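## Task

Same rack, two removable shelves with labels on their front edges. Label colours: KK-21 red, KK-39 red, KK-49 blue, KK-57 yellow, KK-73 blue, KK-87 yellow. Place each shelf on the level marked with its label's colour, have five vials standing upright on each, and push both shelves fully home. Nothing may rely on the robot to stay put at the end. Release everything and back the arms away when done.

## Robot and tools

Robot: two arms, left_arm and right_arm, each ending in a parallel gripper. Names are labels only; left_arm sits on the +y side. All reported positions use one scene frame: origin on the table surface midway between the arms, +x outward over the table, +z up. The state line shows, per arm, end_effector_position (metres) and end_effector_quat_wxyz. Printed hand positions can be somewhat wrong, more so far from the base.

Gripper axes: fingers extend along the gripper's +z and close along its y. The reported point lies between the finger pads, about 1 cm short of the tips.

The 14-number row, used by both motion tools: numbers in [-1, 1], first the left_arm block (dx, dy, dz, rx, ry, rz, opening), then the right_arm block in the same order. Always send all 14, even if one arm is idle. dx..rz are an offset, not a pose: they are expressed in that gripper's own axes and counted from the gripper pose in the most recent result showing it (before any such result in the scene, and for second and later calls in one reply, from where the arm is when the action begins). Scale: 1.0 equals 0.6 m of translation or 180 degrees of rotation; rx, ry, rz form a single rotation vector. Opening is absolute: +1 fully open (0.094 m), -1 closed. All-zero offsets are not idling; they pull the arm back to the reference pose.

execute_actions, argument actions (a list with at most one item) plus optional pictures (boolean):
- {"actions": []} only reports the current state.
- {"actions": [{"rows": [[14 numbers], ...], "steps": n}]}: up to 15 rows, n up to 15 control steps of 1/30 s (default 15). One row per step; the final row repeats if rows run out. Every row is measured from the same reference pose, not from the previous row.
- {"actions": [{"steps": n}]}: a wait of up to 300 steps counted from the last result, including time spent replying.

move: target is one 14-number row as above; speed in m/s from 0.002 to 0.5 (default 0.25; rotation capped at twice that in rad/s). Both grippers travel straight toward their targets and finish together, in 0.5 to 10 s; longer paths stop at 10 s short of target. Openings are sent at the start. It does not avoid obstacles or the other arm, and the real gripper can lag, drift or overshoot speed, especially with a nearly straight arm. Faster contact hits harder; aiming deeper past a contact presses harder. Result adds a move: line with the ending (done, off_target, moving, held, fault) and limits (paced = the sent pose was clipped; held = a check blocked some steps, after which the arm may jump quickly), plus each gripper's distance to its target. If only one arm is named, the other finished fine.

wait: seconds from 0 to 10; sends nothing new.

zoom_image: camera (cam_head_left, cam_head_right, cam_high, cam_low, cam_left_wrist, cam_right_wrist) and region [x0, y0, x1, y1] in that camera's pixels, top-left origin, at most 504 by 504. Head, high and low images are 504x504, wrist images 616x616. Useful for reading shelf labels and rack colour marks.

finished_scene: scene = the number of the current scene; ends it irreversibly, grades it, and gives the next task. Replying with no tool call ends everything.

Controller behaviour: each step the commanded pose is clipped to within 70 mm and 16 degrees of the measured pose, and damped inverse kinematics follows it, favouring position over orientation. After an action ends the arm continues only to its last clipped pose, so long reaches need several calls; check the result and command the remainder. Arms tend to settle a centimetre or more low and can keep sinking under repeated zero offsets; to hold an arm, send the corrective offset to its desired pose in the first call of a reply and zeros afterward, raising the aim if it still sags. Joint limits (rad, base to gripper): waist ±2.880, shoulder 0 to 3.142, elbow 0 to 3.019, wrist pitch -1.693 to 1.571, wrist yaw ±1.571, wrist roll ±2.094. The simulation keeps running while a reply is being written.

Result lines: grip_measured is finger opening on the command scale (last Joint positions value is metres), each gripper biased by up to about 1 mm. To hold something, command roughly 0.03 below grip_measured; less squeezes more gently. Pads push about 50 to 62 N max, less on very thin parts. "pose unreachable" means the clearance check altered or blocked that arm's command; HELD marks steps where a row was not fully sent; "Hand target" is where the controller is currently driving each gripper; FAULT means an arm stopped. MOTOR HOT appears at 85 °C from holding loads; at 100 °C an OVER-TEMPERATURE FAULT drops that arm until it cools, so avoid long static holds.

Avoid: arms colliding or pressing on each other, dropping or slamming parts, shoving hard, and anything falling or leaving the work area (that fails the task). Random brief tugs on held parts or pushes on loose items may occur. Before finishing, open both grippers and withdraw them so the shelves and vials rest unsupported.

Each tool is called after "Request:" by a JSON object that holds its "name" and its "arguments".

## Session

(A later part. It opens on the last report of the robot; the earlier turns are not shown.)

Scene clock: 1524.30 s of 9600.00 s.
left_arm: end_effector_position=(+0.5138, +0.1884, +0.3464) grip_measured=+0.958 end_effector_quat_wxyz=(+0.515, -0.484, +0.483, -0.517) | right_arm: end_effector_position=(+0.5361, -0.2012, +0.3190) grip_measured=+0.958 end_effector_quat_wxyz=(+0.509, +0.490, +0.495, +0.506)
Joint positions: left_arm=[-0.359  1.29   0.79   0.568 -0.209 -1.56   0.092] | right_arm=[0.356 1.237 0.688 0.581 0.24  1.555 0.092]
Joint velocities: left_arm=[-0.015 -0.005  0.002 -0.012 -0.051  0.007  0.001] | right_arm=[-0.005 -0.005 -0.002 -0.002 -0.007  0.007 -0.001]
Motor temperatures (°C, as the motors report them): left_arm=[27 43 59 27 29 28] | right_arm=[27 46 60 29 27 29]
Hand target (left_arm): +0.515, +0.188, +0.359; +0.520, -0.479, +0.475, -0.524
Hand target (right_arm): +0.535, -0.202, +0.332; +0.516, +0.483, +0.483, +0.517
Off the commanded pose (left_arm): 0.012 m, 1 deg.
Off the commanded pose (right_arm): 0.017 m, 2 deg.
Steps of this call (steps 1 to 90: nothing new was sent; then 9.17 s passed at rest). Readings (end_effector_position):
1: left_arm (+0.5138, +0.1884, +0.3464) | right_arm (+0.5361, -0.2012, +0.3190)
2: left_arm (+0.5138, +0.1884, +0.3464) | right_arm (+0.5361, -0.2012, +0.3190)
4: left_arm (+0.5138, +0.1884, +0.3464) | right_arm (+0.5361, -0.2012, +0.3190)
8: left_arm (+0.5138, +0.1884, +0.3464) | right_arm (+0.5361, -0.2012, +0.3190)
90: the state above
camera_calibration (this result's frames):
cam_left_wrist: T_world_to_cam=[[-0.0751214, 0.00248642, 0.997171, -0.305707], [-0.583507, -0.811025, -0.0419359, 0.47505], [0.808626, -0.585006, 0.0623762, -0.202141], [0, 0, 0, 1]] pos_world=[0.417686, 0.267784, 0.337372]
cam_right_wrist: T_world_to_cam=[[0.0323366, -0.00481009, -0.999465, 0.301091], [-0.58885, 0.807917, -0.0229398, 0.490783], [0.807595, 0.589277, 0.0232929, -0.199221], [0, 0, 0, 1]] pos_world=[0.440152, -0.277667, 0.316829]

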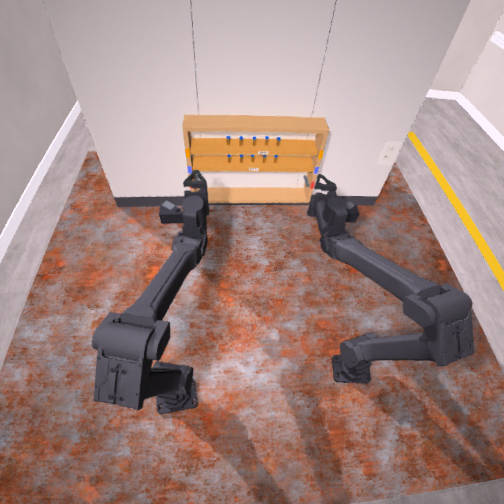

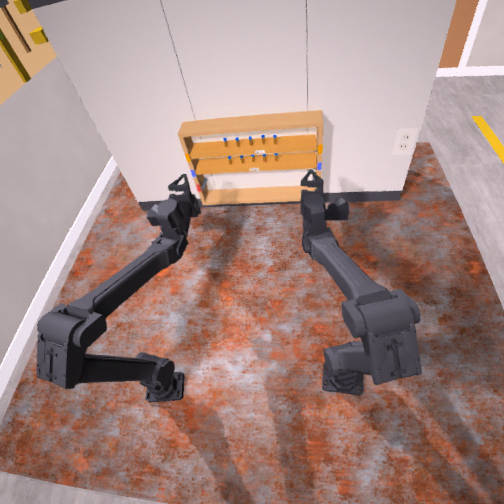

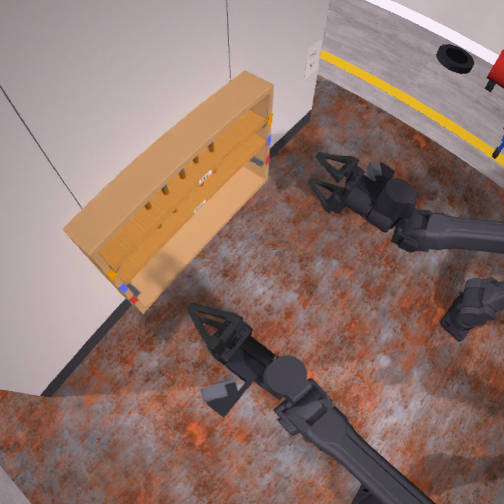

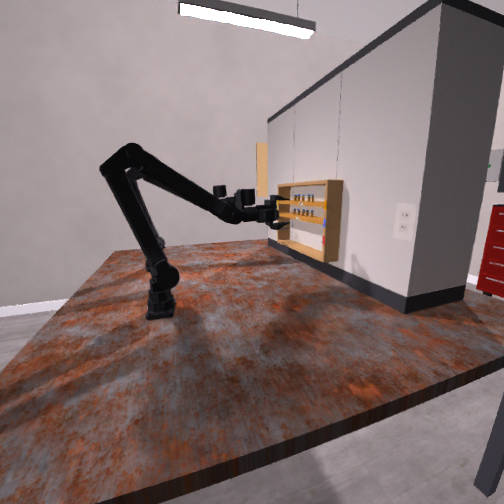

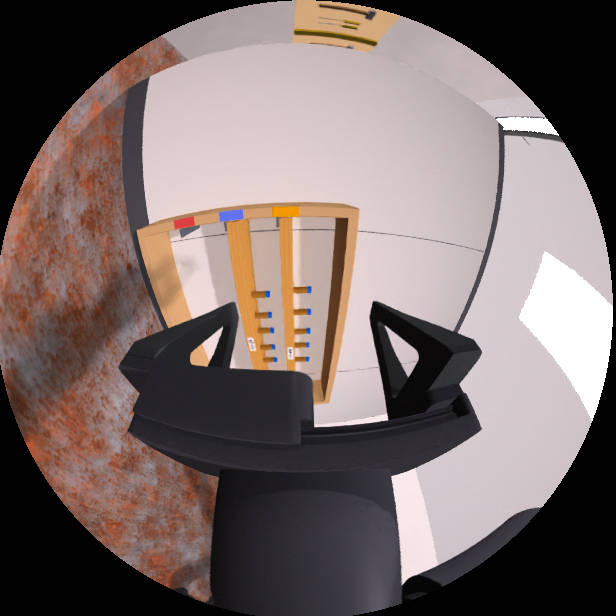

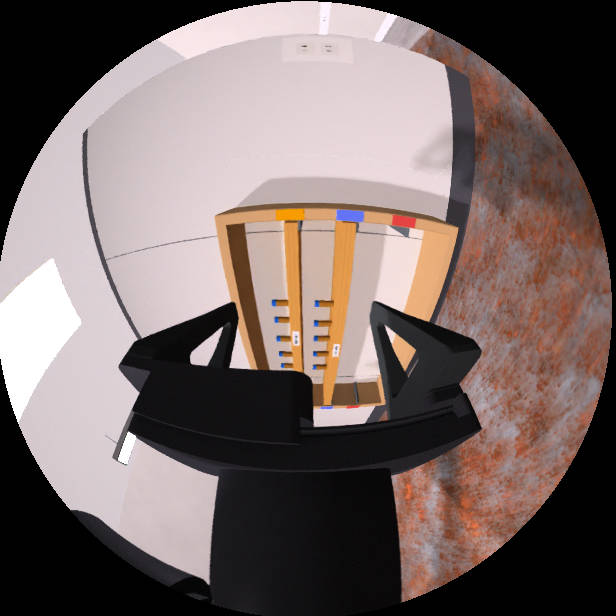

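Request:
{"name": "move", "arguments": {"target": [0.197, 0.0572, 0.191, 0, 0, 0, 0.96, 0.0597, -0.0558, 0.2398, -0.0059, -0.0006, 0.0015, -0.95], "speed": 0.2}}

Scene clock: 1569.37 s of 9600.00 s.
left_arm: end_effector_position=(+0.6212, +0.0769, +0.3000) grip_measured=+0.958 end_effector_quat_wxyz=(+0.507, -0.492, +0.497, -0.503) | right_arm: end_effector_position=(+0.6656, -0.1694, +0.2584) grip_measured=-0.947 end_effector_quat_wxyz=(+0.499, +0.500, +0.511, +0.489)
Joint positions: left_arm=[-0.525  1.678  1.112  0.589 -0.375 -1.553  0.092] | right_arm=[0.356 1.657 0.985 0.648 0.241 1.555 0.002]
Joint velocities: left_arm=[ 0.005 -0.015 -0.012 -0.007 -0.037  0.037  0.001] | right_arm=[-0.005 -0.005 -0.017 -0.012  0.051 -0.007 -0.   ]
Motor temperatures (°C, as the motors report them): left_arm=[27 41 60 27 29 28] | right_arm=[27 45 60 30 27 29]
Hand target (left_arm): +0.630, +0.071, +0.323; +0.516, -0.483, +0.483, -0.517
Hand target (right_arm): +0.679, -0.165, +0.293; +0.513, +0.487, +0.488, +0.511
Off the commanded pose (left_arm): 0.023 m, 3 deg.
Off the commanded pose (right_arm): 0.035 m, 4 deg.
After step 90, 40.80 s passed at rest.
move: off_target (left_arm, right_arm)
camera_calibration (this result's frames):
cam_left_wrist: T_world_to_cam=[[-0.0300729, -0.0101369, 0.999496, -0.278797], [-0.584586, -0.810921, -0.0258134, 0.441134], [0.810774, -0.585067, 0.0184608, -0.339527], [0, 0, 0, 1]] pos_world=[0.524776, 0.156252, 0.296311]
cam_right_wrist: T_world_to_cam=[[-0.021738, -0.0181594, -0.999599, 0.270289], [-0.588596, 0.808425, -0.00188634, 0.534464], [0.808135, 0.588319, -0.0282621, -0.308348], [0, 0, 0, 1]] pos_world=[0.569646, -0.245759, 0.262474]

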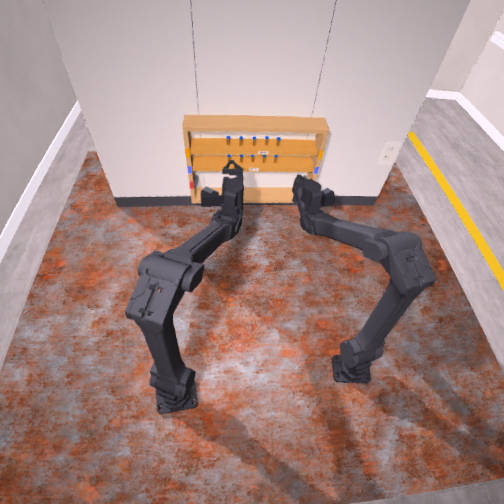

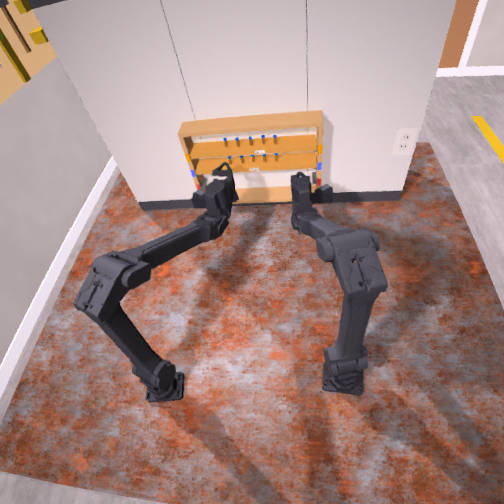

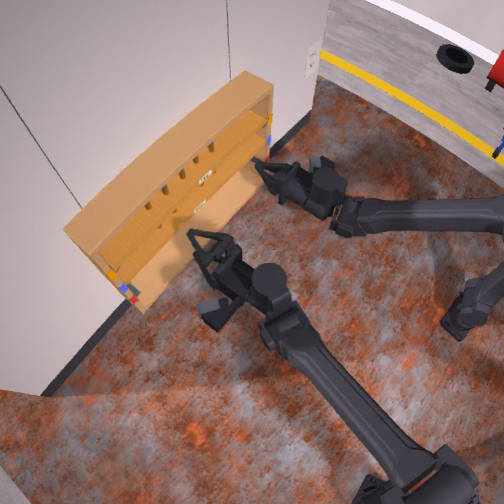

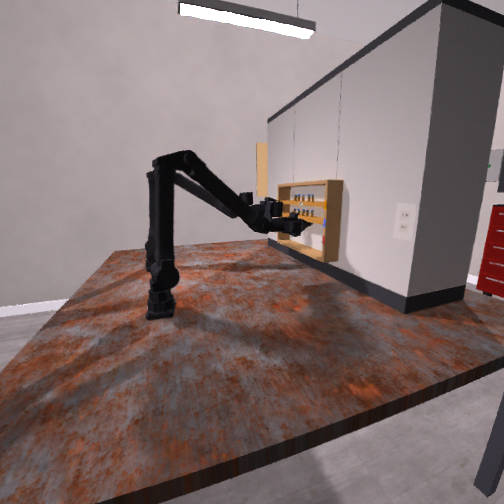

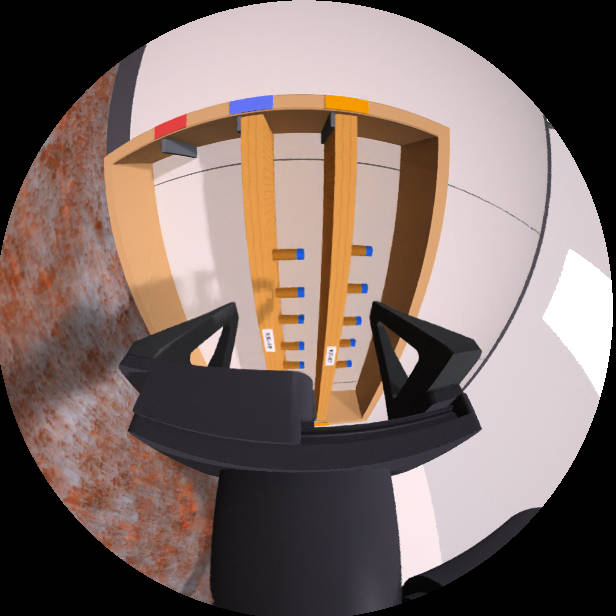

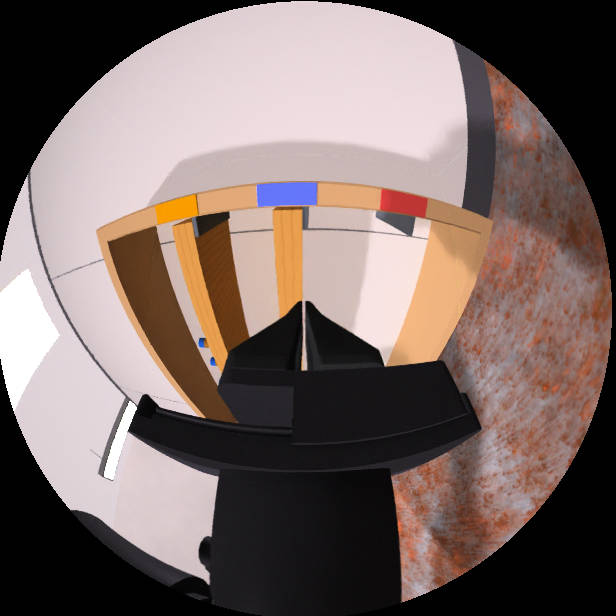

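Request:
{"name": "zoom_image", "arguments": {"camera": "cam_left_wrist", "region": [250, 320, 350, 375]}}

Request:
{"name": "zoom_image", "arguments": {"camera": "cam_left_wrist", "region": [250, 322, 288, 360]}}

Request:
{"name": "zoom_image", "arguments": {"camera": "cam_right_wrist", "region": [240, 180, 360, 330]}}

Region (250, 320, 350, 375) of cam_left_wrist's 616x616 image, scaled by 5.040, with more detail than that image has; it fills the top 277 rows of this view, and the rest is white.

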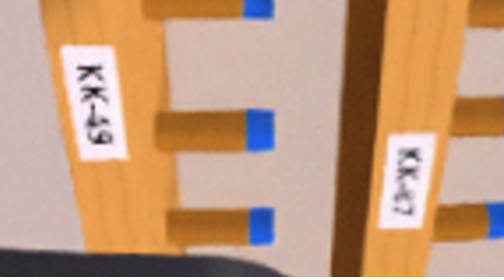

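Region (250, 322, 288, 360) of cam_left_wrist's 616x616 image, scaled by 13.263, with more detail than that image has.

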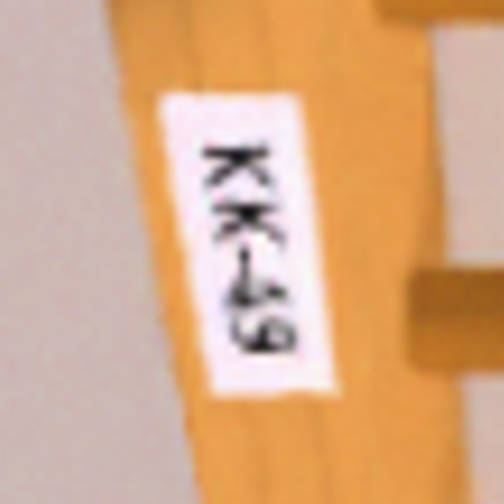

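Region (240, 180, 360, 330) of cam_right_wrist's 616x616 image, scaled by 3.360, with more detail than that image has; it fills the left 403 columns of this view, and the rest is white.

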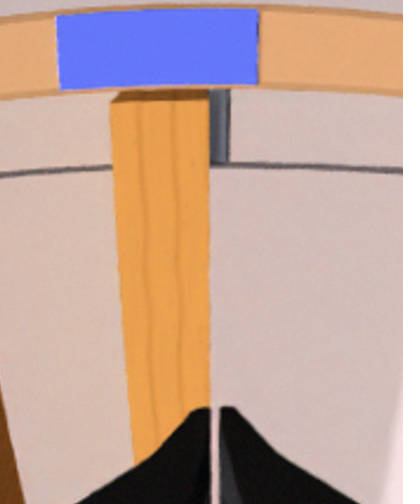

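Request:
{"name": "execute_actions", "arguments": {"actions": [{"rows": [
[0.0014,-0.0203,0.0036,0.0074,0,-0.0029,0.96, 0.0056,0.0554,0.0259,-0.0233,-0.0004,0.0058,-0.95],
[0.0014,-0.0203,0.0036,0.0074,0,-0.0029,0.96, 0.0060,0.0582,0.0278,-0.0238,-0.0004,0.0059,-0.95],
[0.0014,-0.0203,0.0036,0.0074,0,-0.0029,0.96, 0.0064,0.0609,0.0298,-0.0243,-0.0004,0.0060,-0.95],
[0.0014,-0.0203,0.0036,0.0074,0,-0.0029,0.96, 0.0069,0.0634,0.0317,-0.0247,-0.0004,0.0061,-0.95],
[0.0014,-0.0203,0.0036,0.0074,0,-0.0029,0.96, 0.0074,0.0628,0.0337,-0.0247,-0.0004,0.0061,-0.95],
[0.0014,-0.0203,0.0036,0.0074,0,-0.0029,0.96, 0.0079,0.0621,0.0357,-0.0246,-0.0004,0.0061,-0.95],
[0.0014,-0.0203,0.0036,0.0074,0,-0.0029,0.96, 0.0084,0.0615,0.0377,-0.0246,-0.0004,0.0061,-0.95],
[0.0014,-0.0203,0.0036,0.0074,0,-0.0029,0.96, 0.0089,0.0608,0.0397,-0.0246,-0.0004,0.0061,-0.95],
[0.0014,-0.0203,0.0036,0.0074,0,-0.0029,0.96, 0.0094,0.0602,0.0417,-0.0245,-0.0004,0.0060,-0.95],
[0.0014,-0.0203,0.0036,0.0074,0,-0.0029,0.96, 0.0099,0.0596,0.0436,-0.0245,-0.0004,0.0060,-0.95],
[0.0014,-0.0203,0.0036,0.0074,0,-0.0029,0.96, 0.0104,0.0589,0.0456,-0.0245,-0.0004,0.0060,-0.95],
[0.0014,-0.0203,0.0036,0.0074,0,-0.0029,0.96, 0.0109,0.0583,0.0476,-0.0244,-0.0004,0.0060,-0.95],
[0.0014,-0.0203,0.0036,0.0074,0,-0.0029,0.96, 0.0114,0.0576,0.0496,-0.0244,-0.0004,0.0060,-0.95],
[0.0014,-0.0203,0.0036,0.0074,0,-0.0029,0.96, 0.0119,0.0570,0.0516,-0.0244,-0.0004,0.0060,-0.95],
[0.0014,-0.0203,0.0036,0.0074,0,-0.0029,0.96, 0.0119,0.0570,0.0516,-0.0244,-0.0004,0.0060,-0.95]
], "steps": 15}], "pictures": false}}

Request:
{"name": "execute_actions", "arguments": {"actions": [{"steps": 12}], "pictures": true}}

Scene clock: 1648.10 s of 9600.00 s.
left_arm: end_effector_position=(+0.6212, +0.0769, +0.3000) grip_measured=+0.958 end_effector_quat_wxyz=(+0.508, -0.492, +0.497, -0.503) | right_arm: end_effector_position=(+0.6776, -0.1664, +0.2698) grip_measured=-0.947 end_effector_quat_wxyz=(+0.504, +0.496, +0.504, +0.497)
Joint positions: left_arm=[-0.525  1.678  1.112  0.589 -0.375 -1.553  0.092] | right_arm=[0.356 1.674 1.027 0.648 0.241 1.555 0.002]
Joint velocities: left_arm=[ 0.005 -0.005 -0.002  0.002  0.022  0.007  0.001] | right_arm=[ 0.015  0.103  0.1   -0.007  0.007  0.066  0.001]
Motor temperatures (°C, as the motors report them): left_arm=[27 42 64 27 29 28] | right_arm=[27 46 65 30 27 29]
Hand target (left_arm): +0.623, +0.076, +0.312; +0.511, -0.488, +0.489, -0.511
Hand target (right_arm): +0.694, -0.163, +0.292; +0.514, +0.486, +0.487, +0.512
Off the commanded pose (left_arm): 0.012 m, 1 deg.
Off the commanded pose (right_arm): 0.030 m, 3 deg.
Steps of this call (steps 1 to 90: nothing new was sent; then 75.23 s passed at rest; steps 91 to 105: all 15 steps of this action). Readings (end_effector_position):
91: left_arm (+0.6212, +0.0769, +0.3000) | right_arm (+0.6656, -0.1694, +0.2584)
92: left_arm (+0.6212, +0.0769, +0.3000) | right_arm (+0.6656, -0.1694, +0.2584)
94: left_arm (+0.6212, +0.0769, +0.3000) | right_arm (+0.6657, -0.1694, +0.2586)
98: left_arm (+0.6212, +0.0769, +0.3000) | right_arm (+0.6678, -0.1689, +0.2631)
105: the state above

Scene clock: 1648.50 s of 9600.00 s.
left_arm: end_effector_position=(+0.6212, +0.0769, +0.3000) grip_measured=+0.958 end_effector_quat_wxyz=(+0.508, -0.492, +0.497, -0.503) | right_arm: end_effector_position=(+0.6800, -0.1658, +0.2646) grip_measured=-0.947 end_effector_quat_wxyz=(+0.503, +0.497, +0.506, +0.494)
Joint positions: left_arm=[-0.525  1.678  1.112  0.589 -0.375 -1.553  0.092] | right_arm=[0.356 1.686 1.031 0.648 0.241 1.555 0.002]
Joint velocities: left_arm=[-0.005 -0.005 -0.017 -0.002 -0.007 -0.051 -0.   ] | right_arm=[-0.015 -0.024  0.002 -0.002 -0.037  0.022 -0.001]
Motor temperatures (°C, as the motors report them): left_arm=[27 42 64 27 29 28] | right_arm=[27 46 65 30 27 29]
Hand target (left_arm): +0.623, +0.076, +0.312; +0.511, -0.488, +0.489, -0.511
Hand target (right_arm): +0.694, -0.163, +0.292; +0.514, +0.486, +0.487, +0.512
Off the commanded pose (left_arm): 0.012 m, 1 deg.
Off the commanded pose (right_arm): 0.032 m, 4 deg.
Steps of this call (steps 1 to 12: nothing new was sent). Readings (end_effector_position):
1: left_arm (+0.6212, +0.0769, +0.3000) | right_arm (+0.6787, -0.1662, +0.2692)
2: left_arm (+0.6212, +0.0769, +0.3000) | right_arm (+0.6793, -0.1660, +0.2681)
4: left_arm (+0.6212, +0.0769, +0.3000) | right_arm (+0.6798, -0.1659, +0.2659)
8: left_arm (+0.6212, +0.0769, +0.3000) | right_arm (+0.6800, -0.1658, +0.2646)
12: the state above
camera_calibration (this result's frames):
cam_left_wrist: T_world_to_cam=[[-0.0300731, -0.0105183, 0.999492, -0.278766], [-0.584579, -0.810916, -0.0261229, 0.441222], [0.810779, -0.585068, 0.018238, -0.339463], [0, 0, 0, 1]] pos_world=[0.524775, 0.156253, 0.296342]
cam_right_wrist: T_world_to_cam=[[-0.00507596, -0.0140453, -0.999888, 0.26633], [-0.588511, 0.808446, -0.00836854, 0.541736], [0.808473, 0.588403, -0.0123695, -0.326318], [0, 0, 0, 1]] pos_world=[0.583989, -0.242217, 0.266798]

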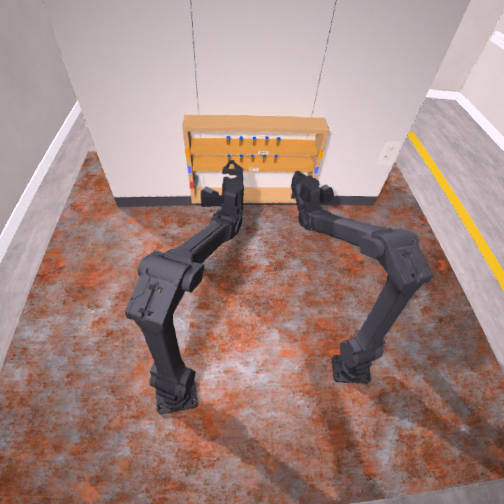

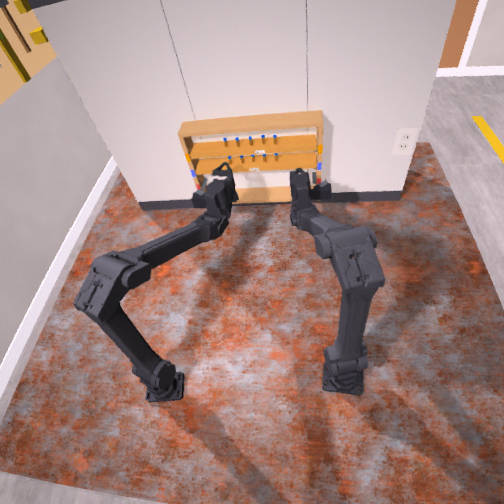

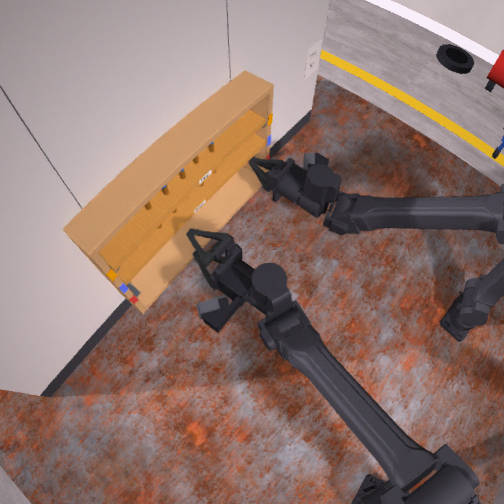

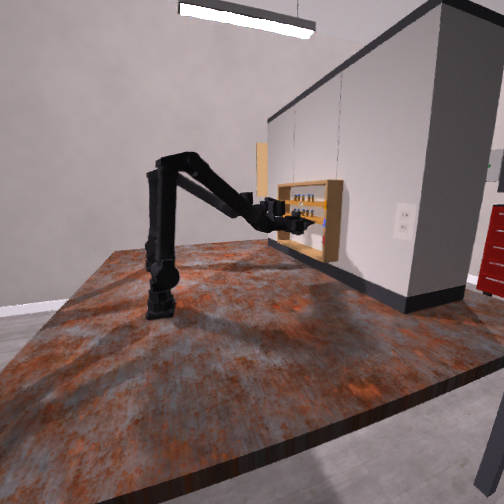

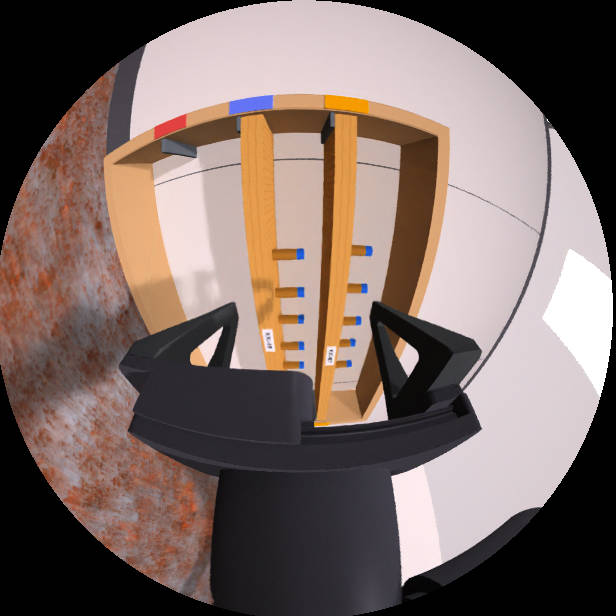

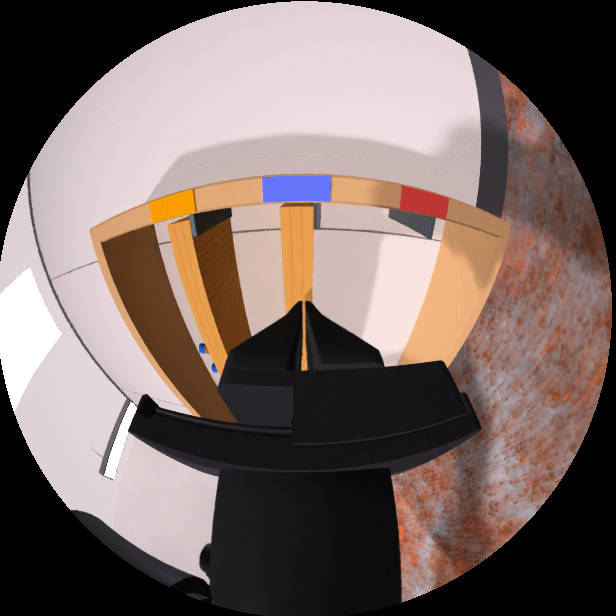

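Request:
{"name": "execute_actions", "arguments": {"actions": [{"rows": [
[0.0014,-0.0203,0.0036,0.0074,0,-0.0029,0.96, 0.0057,0.0496,0.0264,-0.0201,-0.0003,0.0050,-0.95],
[0.0014,-0.0203,0.0036,0.0074,0,-0.0029,0.96, 0.0059,0.0526,0.0274,-0.0211,-0.0003,0.0052,-0.95],
[0.0014,-0.0203,0.0036,0.0074,0,-0.0029,0.96, 0.0062,0.0555,0.0285,-0.0221,-0.0004,0.0055,-0.95],
[0.0014,-0.0203,0.0036,0.0074,0,-0.0029,0.96, 0.0064,0.0585,0.0295,-0.0231,-0.0004,0.0057,-0.95],
[0.0014,-0.0203,0.0036,0.0074,0,-0.0029,0.96, 0.0066,0.0614,0.0305,-0.0241,-0.0004,0.0060,-0.95],
[0.0014,-0.0203,0.0036,0.0074,0,-0.0029,0.96, 0.0071,0.0578,0.0325,-0.0232,-0.0004,0.0057,-0.95],
[0.0014,-0.0203,0.0036,0.0074,0,-0.0029,0.96, 0.0076,0.0541,0.0344,-0.0222,-0.0004,0.0055,-0.95],
[0.0014,-0.0203,0.0036,0.0074,0,-0.0029,0.96, 0.0081,0.0539,0.0362,-0.0223,-0.0004,0.0055,-0.95],
[0.0014,-0.0203,0.0036,0.0074,0,-0.0029,0.96, 0.0085,0.0536,0.0381,-0.0225,-0.0004,0.0056,-0.95],
[0.0014,-0.0203,0.0036,0.0074,0,-0.0029,0.96, 0.0090,0.0534,0.0399,-0.0226,-0.0004,0.0056,-0.95],
[0.0014,-0.0203,0.0036,0.0074,0,-0.0029,0.96, 0.0095,0.0532,0.0417,-0.0227,-0.0004,0.0056,-0.95],
[0.0014,-0.0203,0.0036,0.0074,0,-0.0029,0.96, 0.0099,0.0529,0.0435,-0.0228,-0.0004,0.0056,-0.95],
[0.0014,-0.0203,0.0036,0.0074,0,-0.0029,0.96, 0.0104,0.0527,0.0454,-0.0230,-0.0004,0.0057,-0.95],
[0.0014,-0.0203,0.0036,0.0074,0,-0.0029,0.96, 0.0108,0.0524,0.0472,-0.0231,-0.0004,0.0057,-0.95],
[0.0014,-0.0203,0.0036,0.0074,0,-0.0029,0.96, 0.0113,0.0522,0.0490,-0.0232,-0.0004,0.0057,-0.95]
], "steps": 15}], "pictures": false}}

Request:
{"name": "execute_actions", "arguments": {"actions": [{"steps": 12}], "pictures": true}}

Scene clock: 1673.67 s of 9600.00 s.
left_arm: end_effector_position=(+0.6212, +0.0769, +0.3000) grip_measured=+0.958 end_effector_quat_wxyz=(+0.508, -0.492, +0.497, -0.503) | right_arm: end_effector_position=(+0.6866, -0.1644, +0.2703) grip_measured=-0.948 end_effector_quat_wxyz=(+0.505, +0.495, +0.502, +0.498)
Joint positions: left_arm=[-0.525  1.678  1.112  0.589 -0.375 -1.553  0.092] | right_arm=[0.356 1.697 1.054 0.649 0.242 1.555 0.002]
Joint velocities: left_arm=[-0.005 -0.015  0.002  0.007  0.037 -0.007  0.001] | right_arm=[-0.005  0.005  0.012 -0.002 -0.051 -0.022 -0.   ]
Motor temperatures (°C, as the motors report them): left_arm=[27 43 60 27 29 28] | right_arm=[27 46 66 29 27 29]
Hand target (left_arm): +0.623, +0.076, +0.312; +0.511, -0.488, +0.489, -0.511
Hand target (right_arm): +0.706, -0.160, +0.296; +0.517, +0.483, +0.483, +0.516
Off the commanded pose (left_arm): 0.012 m, 1 deg.
Off the commanded pose (right_arm): 0.035 m, 4 deg.
Steps of this call (steps 1 to 90: nothing new was sent; then 21.67 s passed at rest; steps 91 to 105: all 15 steps of this action). Readings (end_effector_position):
91: left_arm (+0.6212, +0.0769, +0.3000) | right_arm (+0.6800, -0.1658, +0.2646)
92: left_arm (+0.6212, +0.0769, +0.3000) | right_arm (+0.6800, -0.1658, +0.2646)
94: left_arm (+0.6212, +0.0769, +0.3000) | right_arm (+0.6800, -0.1658, +0.2646)
98: left_arm (+0.6212, +0.0769, +0.3000) | right_arm (+0.6808, -0.1656, +0.2658)
105: the state above

Scene clock: 1674.07 s of 9600.00 s.
left_arm: end_effector_position=(+0.6212, +0.0769, +0.3000) grip_measured=+0.958 end_effector_quat_wxyz=(+0.508, -0.492, +0.497, -0.503) | right_arm: end_effector_position=(+0.6866, -0.1644, +0.2703) grip_measured=-0.948 end_effector_quat_wxyz=(+0.505, +0.495, +0.502, +0.498)
Joint positions: left_arm=[-0.525  1.678  1.112  0.589 -0.375 -1.553  0.092] | right_arm=[0.356 1.697 1.054 0.649 0.242 1.555 0.002]
Joint velocities: left_arm=[-0.005 -0.015 -0.007 -0.012 -0.007 -0.007 -0.   ] | right_arm=[-0.015 -0.015 -0.007 -0.022  0.022 -0.066 -0.001]
Motor temperatures (°C, as the motors report them): left_arm=[27 43 60 27 29 28] | right_arm=[27 46 66 29 27 29]
Hand target (left_arm): +0.623, +0.076, +0.312; +0.511, -0.488, +0.489, -0.511
Hand target (right_arm): +0.706, -0.160, +0.296; +0.517, +0.483, +0.483, +0.516
Off the commanded pose (left_arm): 0.012 m, 1 deg.
Off the commanded pose (right_arm): 0.035 m, 4 deg.
Steps of this call (steps 1 to 12: nothing new was sent). Readings (end_effector_position):
1: left_arm (+0.6212, +0.0769, +0.3000) | right_arm (+0.6866, -0.1644, +0.2703)
2: left_arm (+0.6212, +0.0769, +0.3000) | right_arm (+0.6866, -0.1644, +0.2703)
4: left_arm (+0.6212, +0.0769, +0.3000) | right_arm (+0.6866, -0.1644, +0.2703)
8: left_arm (+0.6212, +0.0769, +0.3000) | right_arm (+0.6866, -0.1644, +0.2703)
12: the state above
camera_calibration (this result's frames):
cam_left_wrist: T_world_to_cam=[[-0.0300731, -0.0105183, 0.999492, -0.278766], [-0.584579, -0.810916, -0.0261229, 0.441222], [0.810779, -0.585068, 0.018238, -0.339463], [0, 0, 0, 1]] pos_world=[0.524775, 0.156253, 0.296342]
cam_right_wrist: T_world_to_cam=[[0.0075006, -0.0109376, -0.999912, 0.263899], [-0.587449, 0.809153, -0.0132575, 0.545198], [0.809226, 0.587497, -0.000356129, -0.336292], [0, 0, 0, 1]] pos_world=[0.590433, -0.240691, 0.270984]

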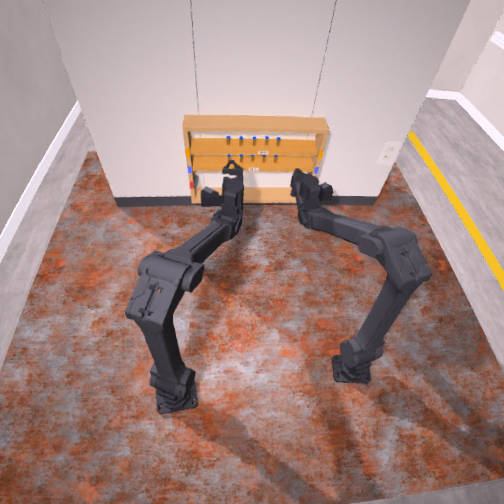

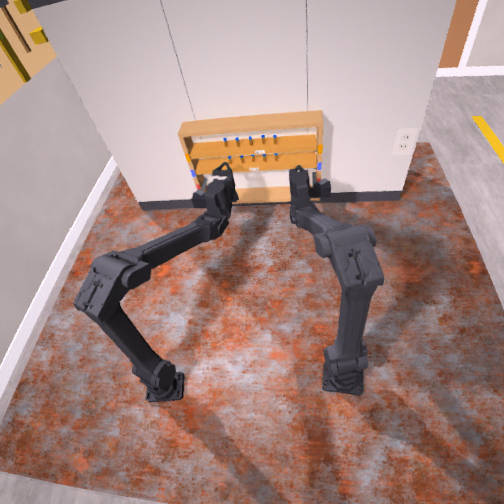

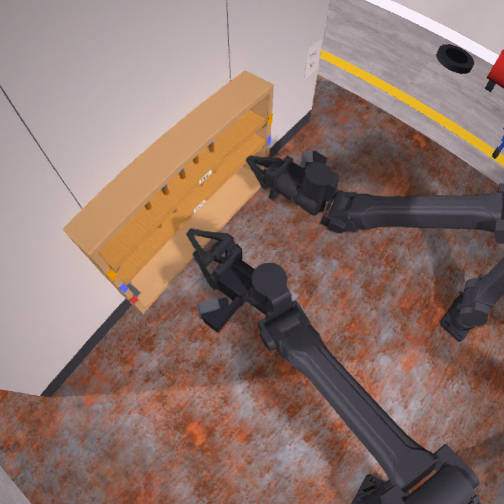

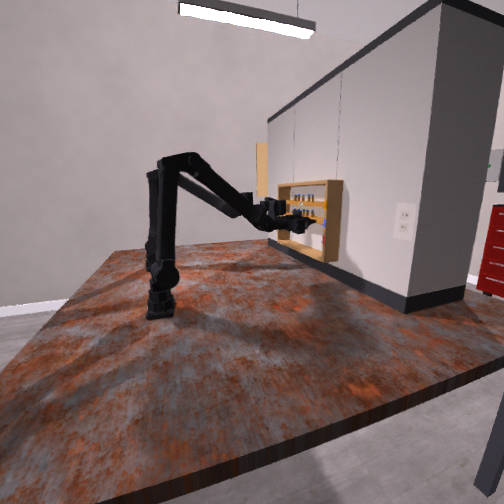

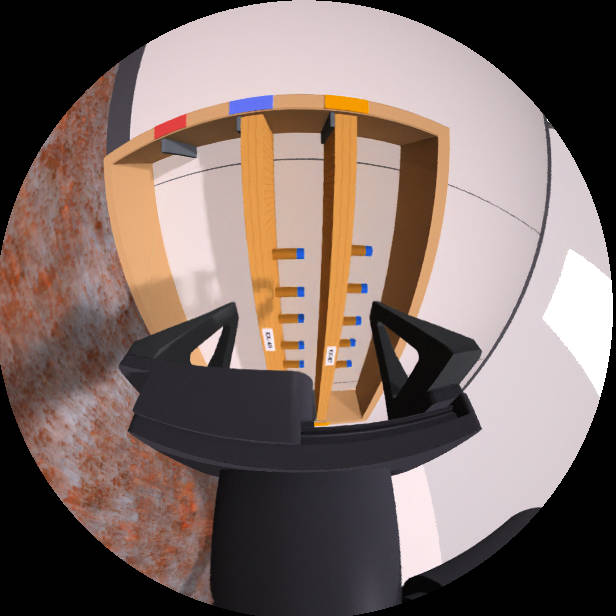

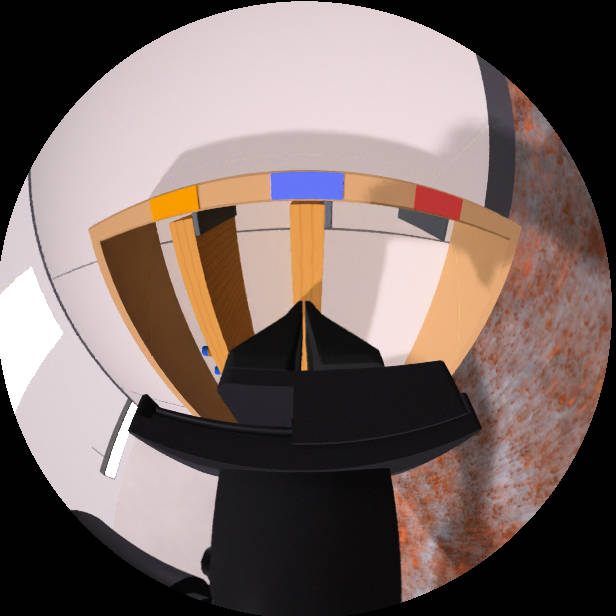

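Stalled at x=0.6866, as expected for flush. Checking the right end from above before retreating.

Request:
{"name": "zoom_image", "arguments": {"camera": "cam_high", "region": [225, 100, 295, 180]}}

Request:
{"name": "zoom_image", "arguments": {"camera": "cam_high", "region": [90, 240, 160, 320]}}

Request:
{"name": "zoom_image", "arguments": {"camera": "cam_right_wrist", "region": [250, 165, 370, 315]}}

Request:
{"name": "zoom_image", "arguments": {"camera": "cam_left_wrist", "region": [210, 90, 380, 200]}}

Region (225, 100, 295, 180) of cam_high's 504x504 image, scaled by 6.300, with more detail than that image has; it fills the left 441 columns of this view, and the rest is white.

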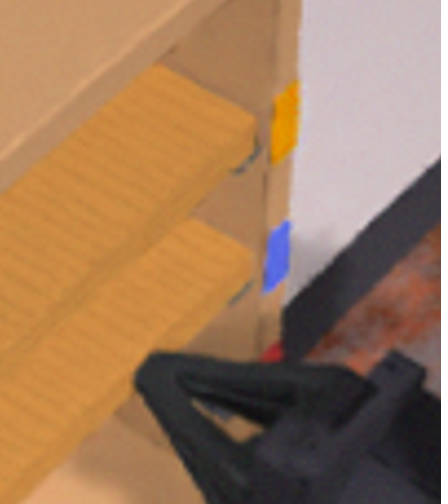

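Region (90, 240, 160, 320) of cam_high's 504x504 image, scaled by 6.300, with more detail than that image has; it fills the left 441 columns of this view, and the rest is white.

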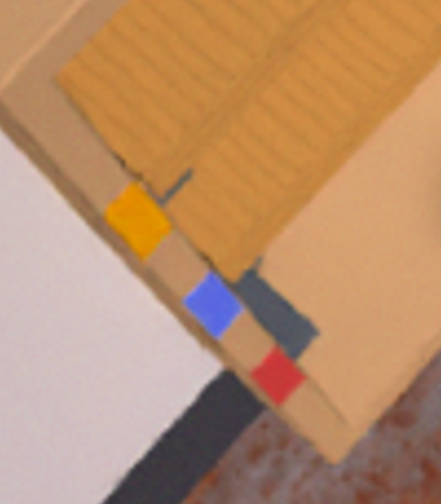

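Region (250, 165, 370, 315) of cam_right_wrist's 616x616 image, scaled by 3.360, with more detail than that image has; it fills the left 403 columns of this view, and the rest is white.

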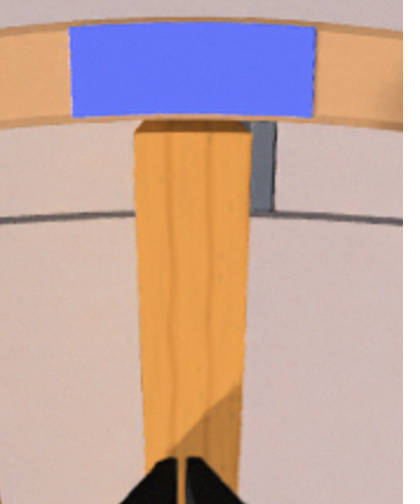

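Region (210, 90, 380, 200) of cam_left_wrist's 616x616 image, scaled by 2.965, with more detail than that image has; it fills the top 326 rows of this view, and the rest is white.

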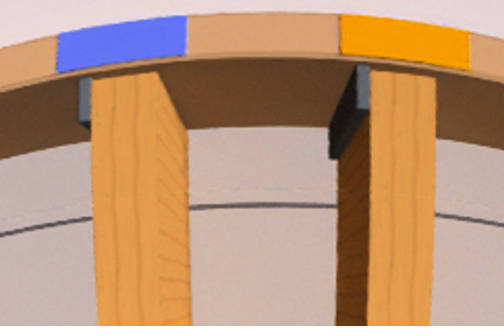

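Request:
{"name": "move", "arguments": {"target": [-0.067, -0.045, -0.17, 0.007, 0, -0.0028, 0.96, -0.062, 0.059, -0.25, -0.009, 0, 0.002, -0.95], "speed": 0.22}}

Scene clock: 1687.20 s of 9600.00 s.
left_arm: end_effector_position=(+0.5194, +0.1171, +0.3217) grip_measured=+0.958 end_effector_quat_wxyz=(+0.509, -0.491, +0.493, -0.506) | right_arm: end_effector_position=(+0.5365, -0.2015, +0.2978) grip_measured=-0.948 end_effector_quat_wxyz=(+0.510, +0.490, +0.494, +0.506)
Joint positions: left_arm=[-0.525  1.385  0.829  0.589 -0.375 -1.553  0.092] | right_arm=[0.356 1.278 0.656 0.654 0.242 1.555 0.002]
Joint velocities: left_arm=[-0.005 -0.015  0.002 -0.007 -0.007 -0.007  0.   ] | right_arm=[-0.005  0.005 -0.002 -0.012 -0.007 -0.037 -0.001]
Motor temperatures (°C, as the motors report them): left_arm=[27 43 60 27 29 28] | right_arm=[27 45 67 29 27 29]
Hand target (left_arm): +0.518, +0.116, +0.324; +0.511, -0.489, +0.490, -0.510
Hand target (right_arm): +0.536, -0.202, +0.302; +0.511, +0.489, +0.493, +0.507
Off the commanded pose (left_arm): 0.004 m, 1 deg.
Off the commanded pose (right_arm): 0.007 m, 0 deg.
After step 90, 9.00 s passed at rest.
move: done
camera_calibration (this result's frames):
cam_left_wrist: T_world_to_cam=[[-0.0403432, -0.00646874, 0.999165, -0.298127], [-0.583678, -0.811474, -0.0288207, 0.415428], [0.810982, -0.584353, 0.0289618, -0.237465], [0, 0, 0, 1]] pos_world=[0.423029, 0.196416, 0.316729]
cam_right_wrist: T_world_to_cam=[[0.0323079, -0.00481233, -0.999466, 0.279951], [-0.587001, 0.809263, -0.0228714, 0.490025], [0.808941, 0.587426, 0.0233208, -0.199968], [0, 0, 0, 1]] pos_world=[0.440363, -0.277745, 0.295673]

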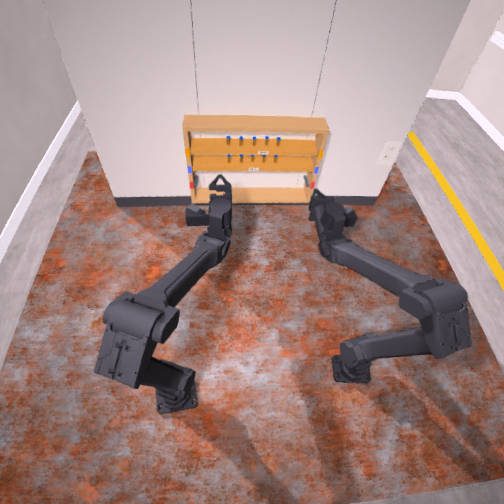

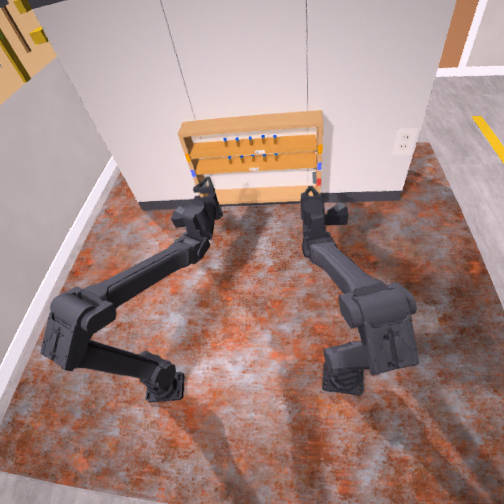

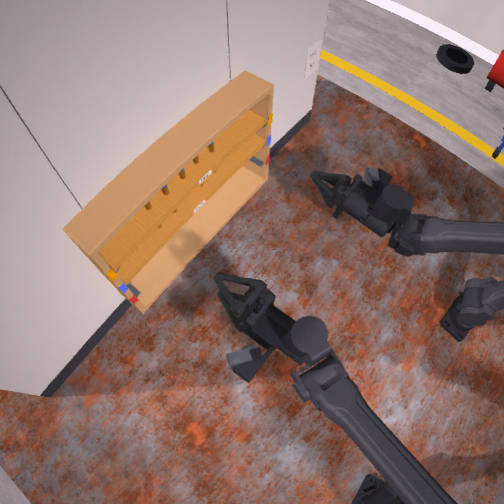

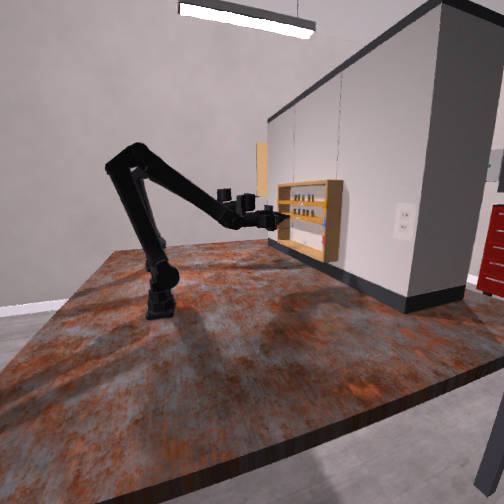

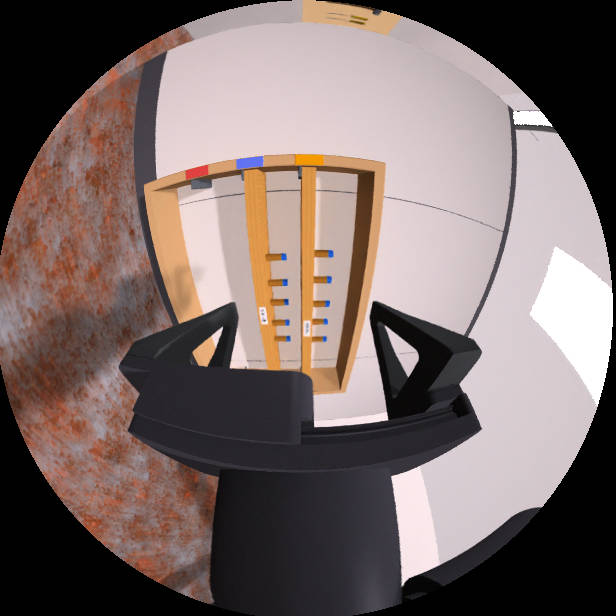

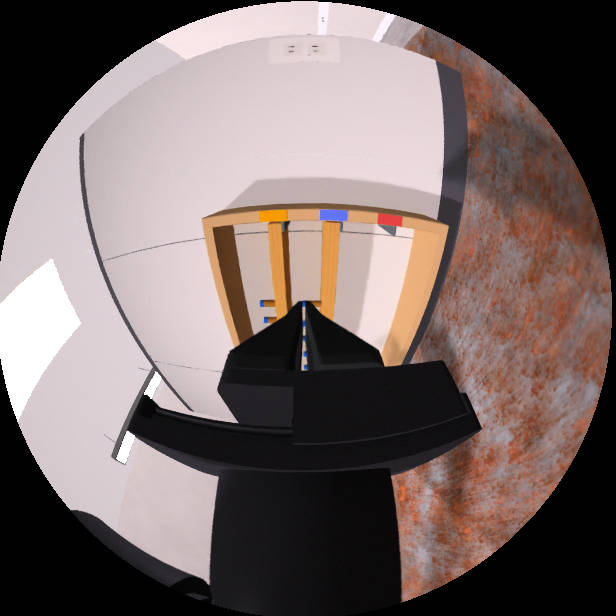

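Request:
{"name": "zoom_image", "arguments": {"camera": "cam_high", "region": [225, 100, 295, 180]}}

Request:
{"name": "zoom_image", "arguments": {"camera": "cam_head_left", "region": [178, 110, 334, 200]}}

Region (225, 100, 295, 180) of cam_high's 504x504 image, scaled by 6.300, with more detail than that image has; it fills the left 441 columns of this view, and the rest is white.

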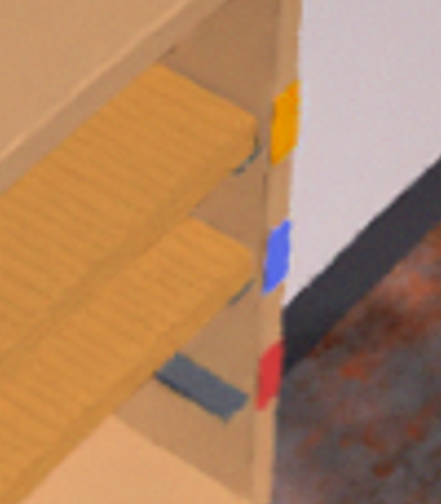

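Region (178, 110, 334, 200) of cam_head_left's 504x504 image, scaled by 3.231, with more detail than that image has; it fills the top 291 rows of this view, and the rest is white.

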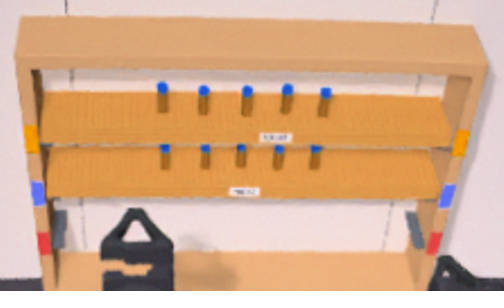

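Both shelves are flush on the right levels (KK-87 on yellow, KK-49 on blue). Each has five vials standing, and the arms are clear.

Request:
{"name": "finished_scene", "arguments": {"scene": 2}}

The scene is finished: the task was done.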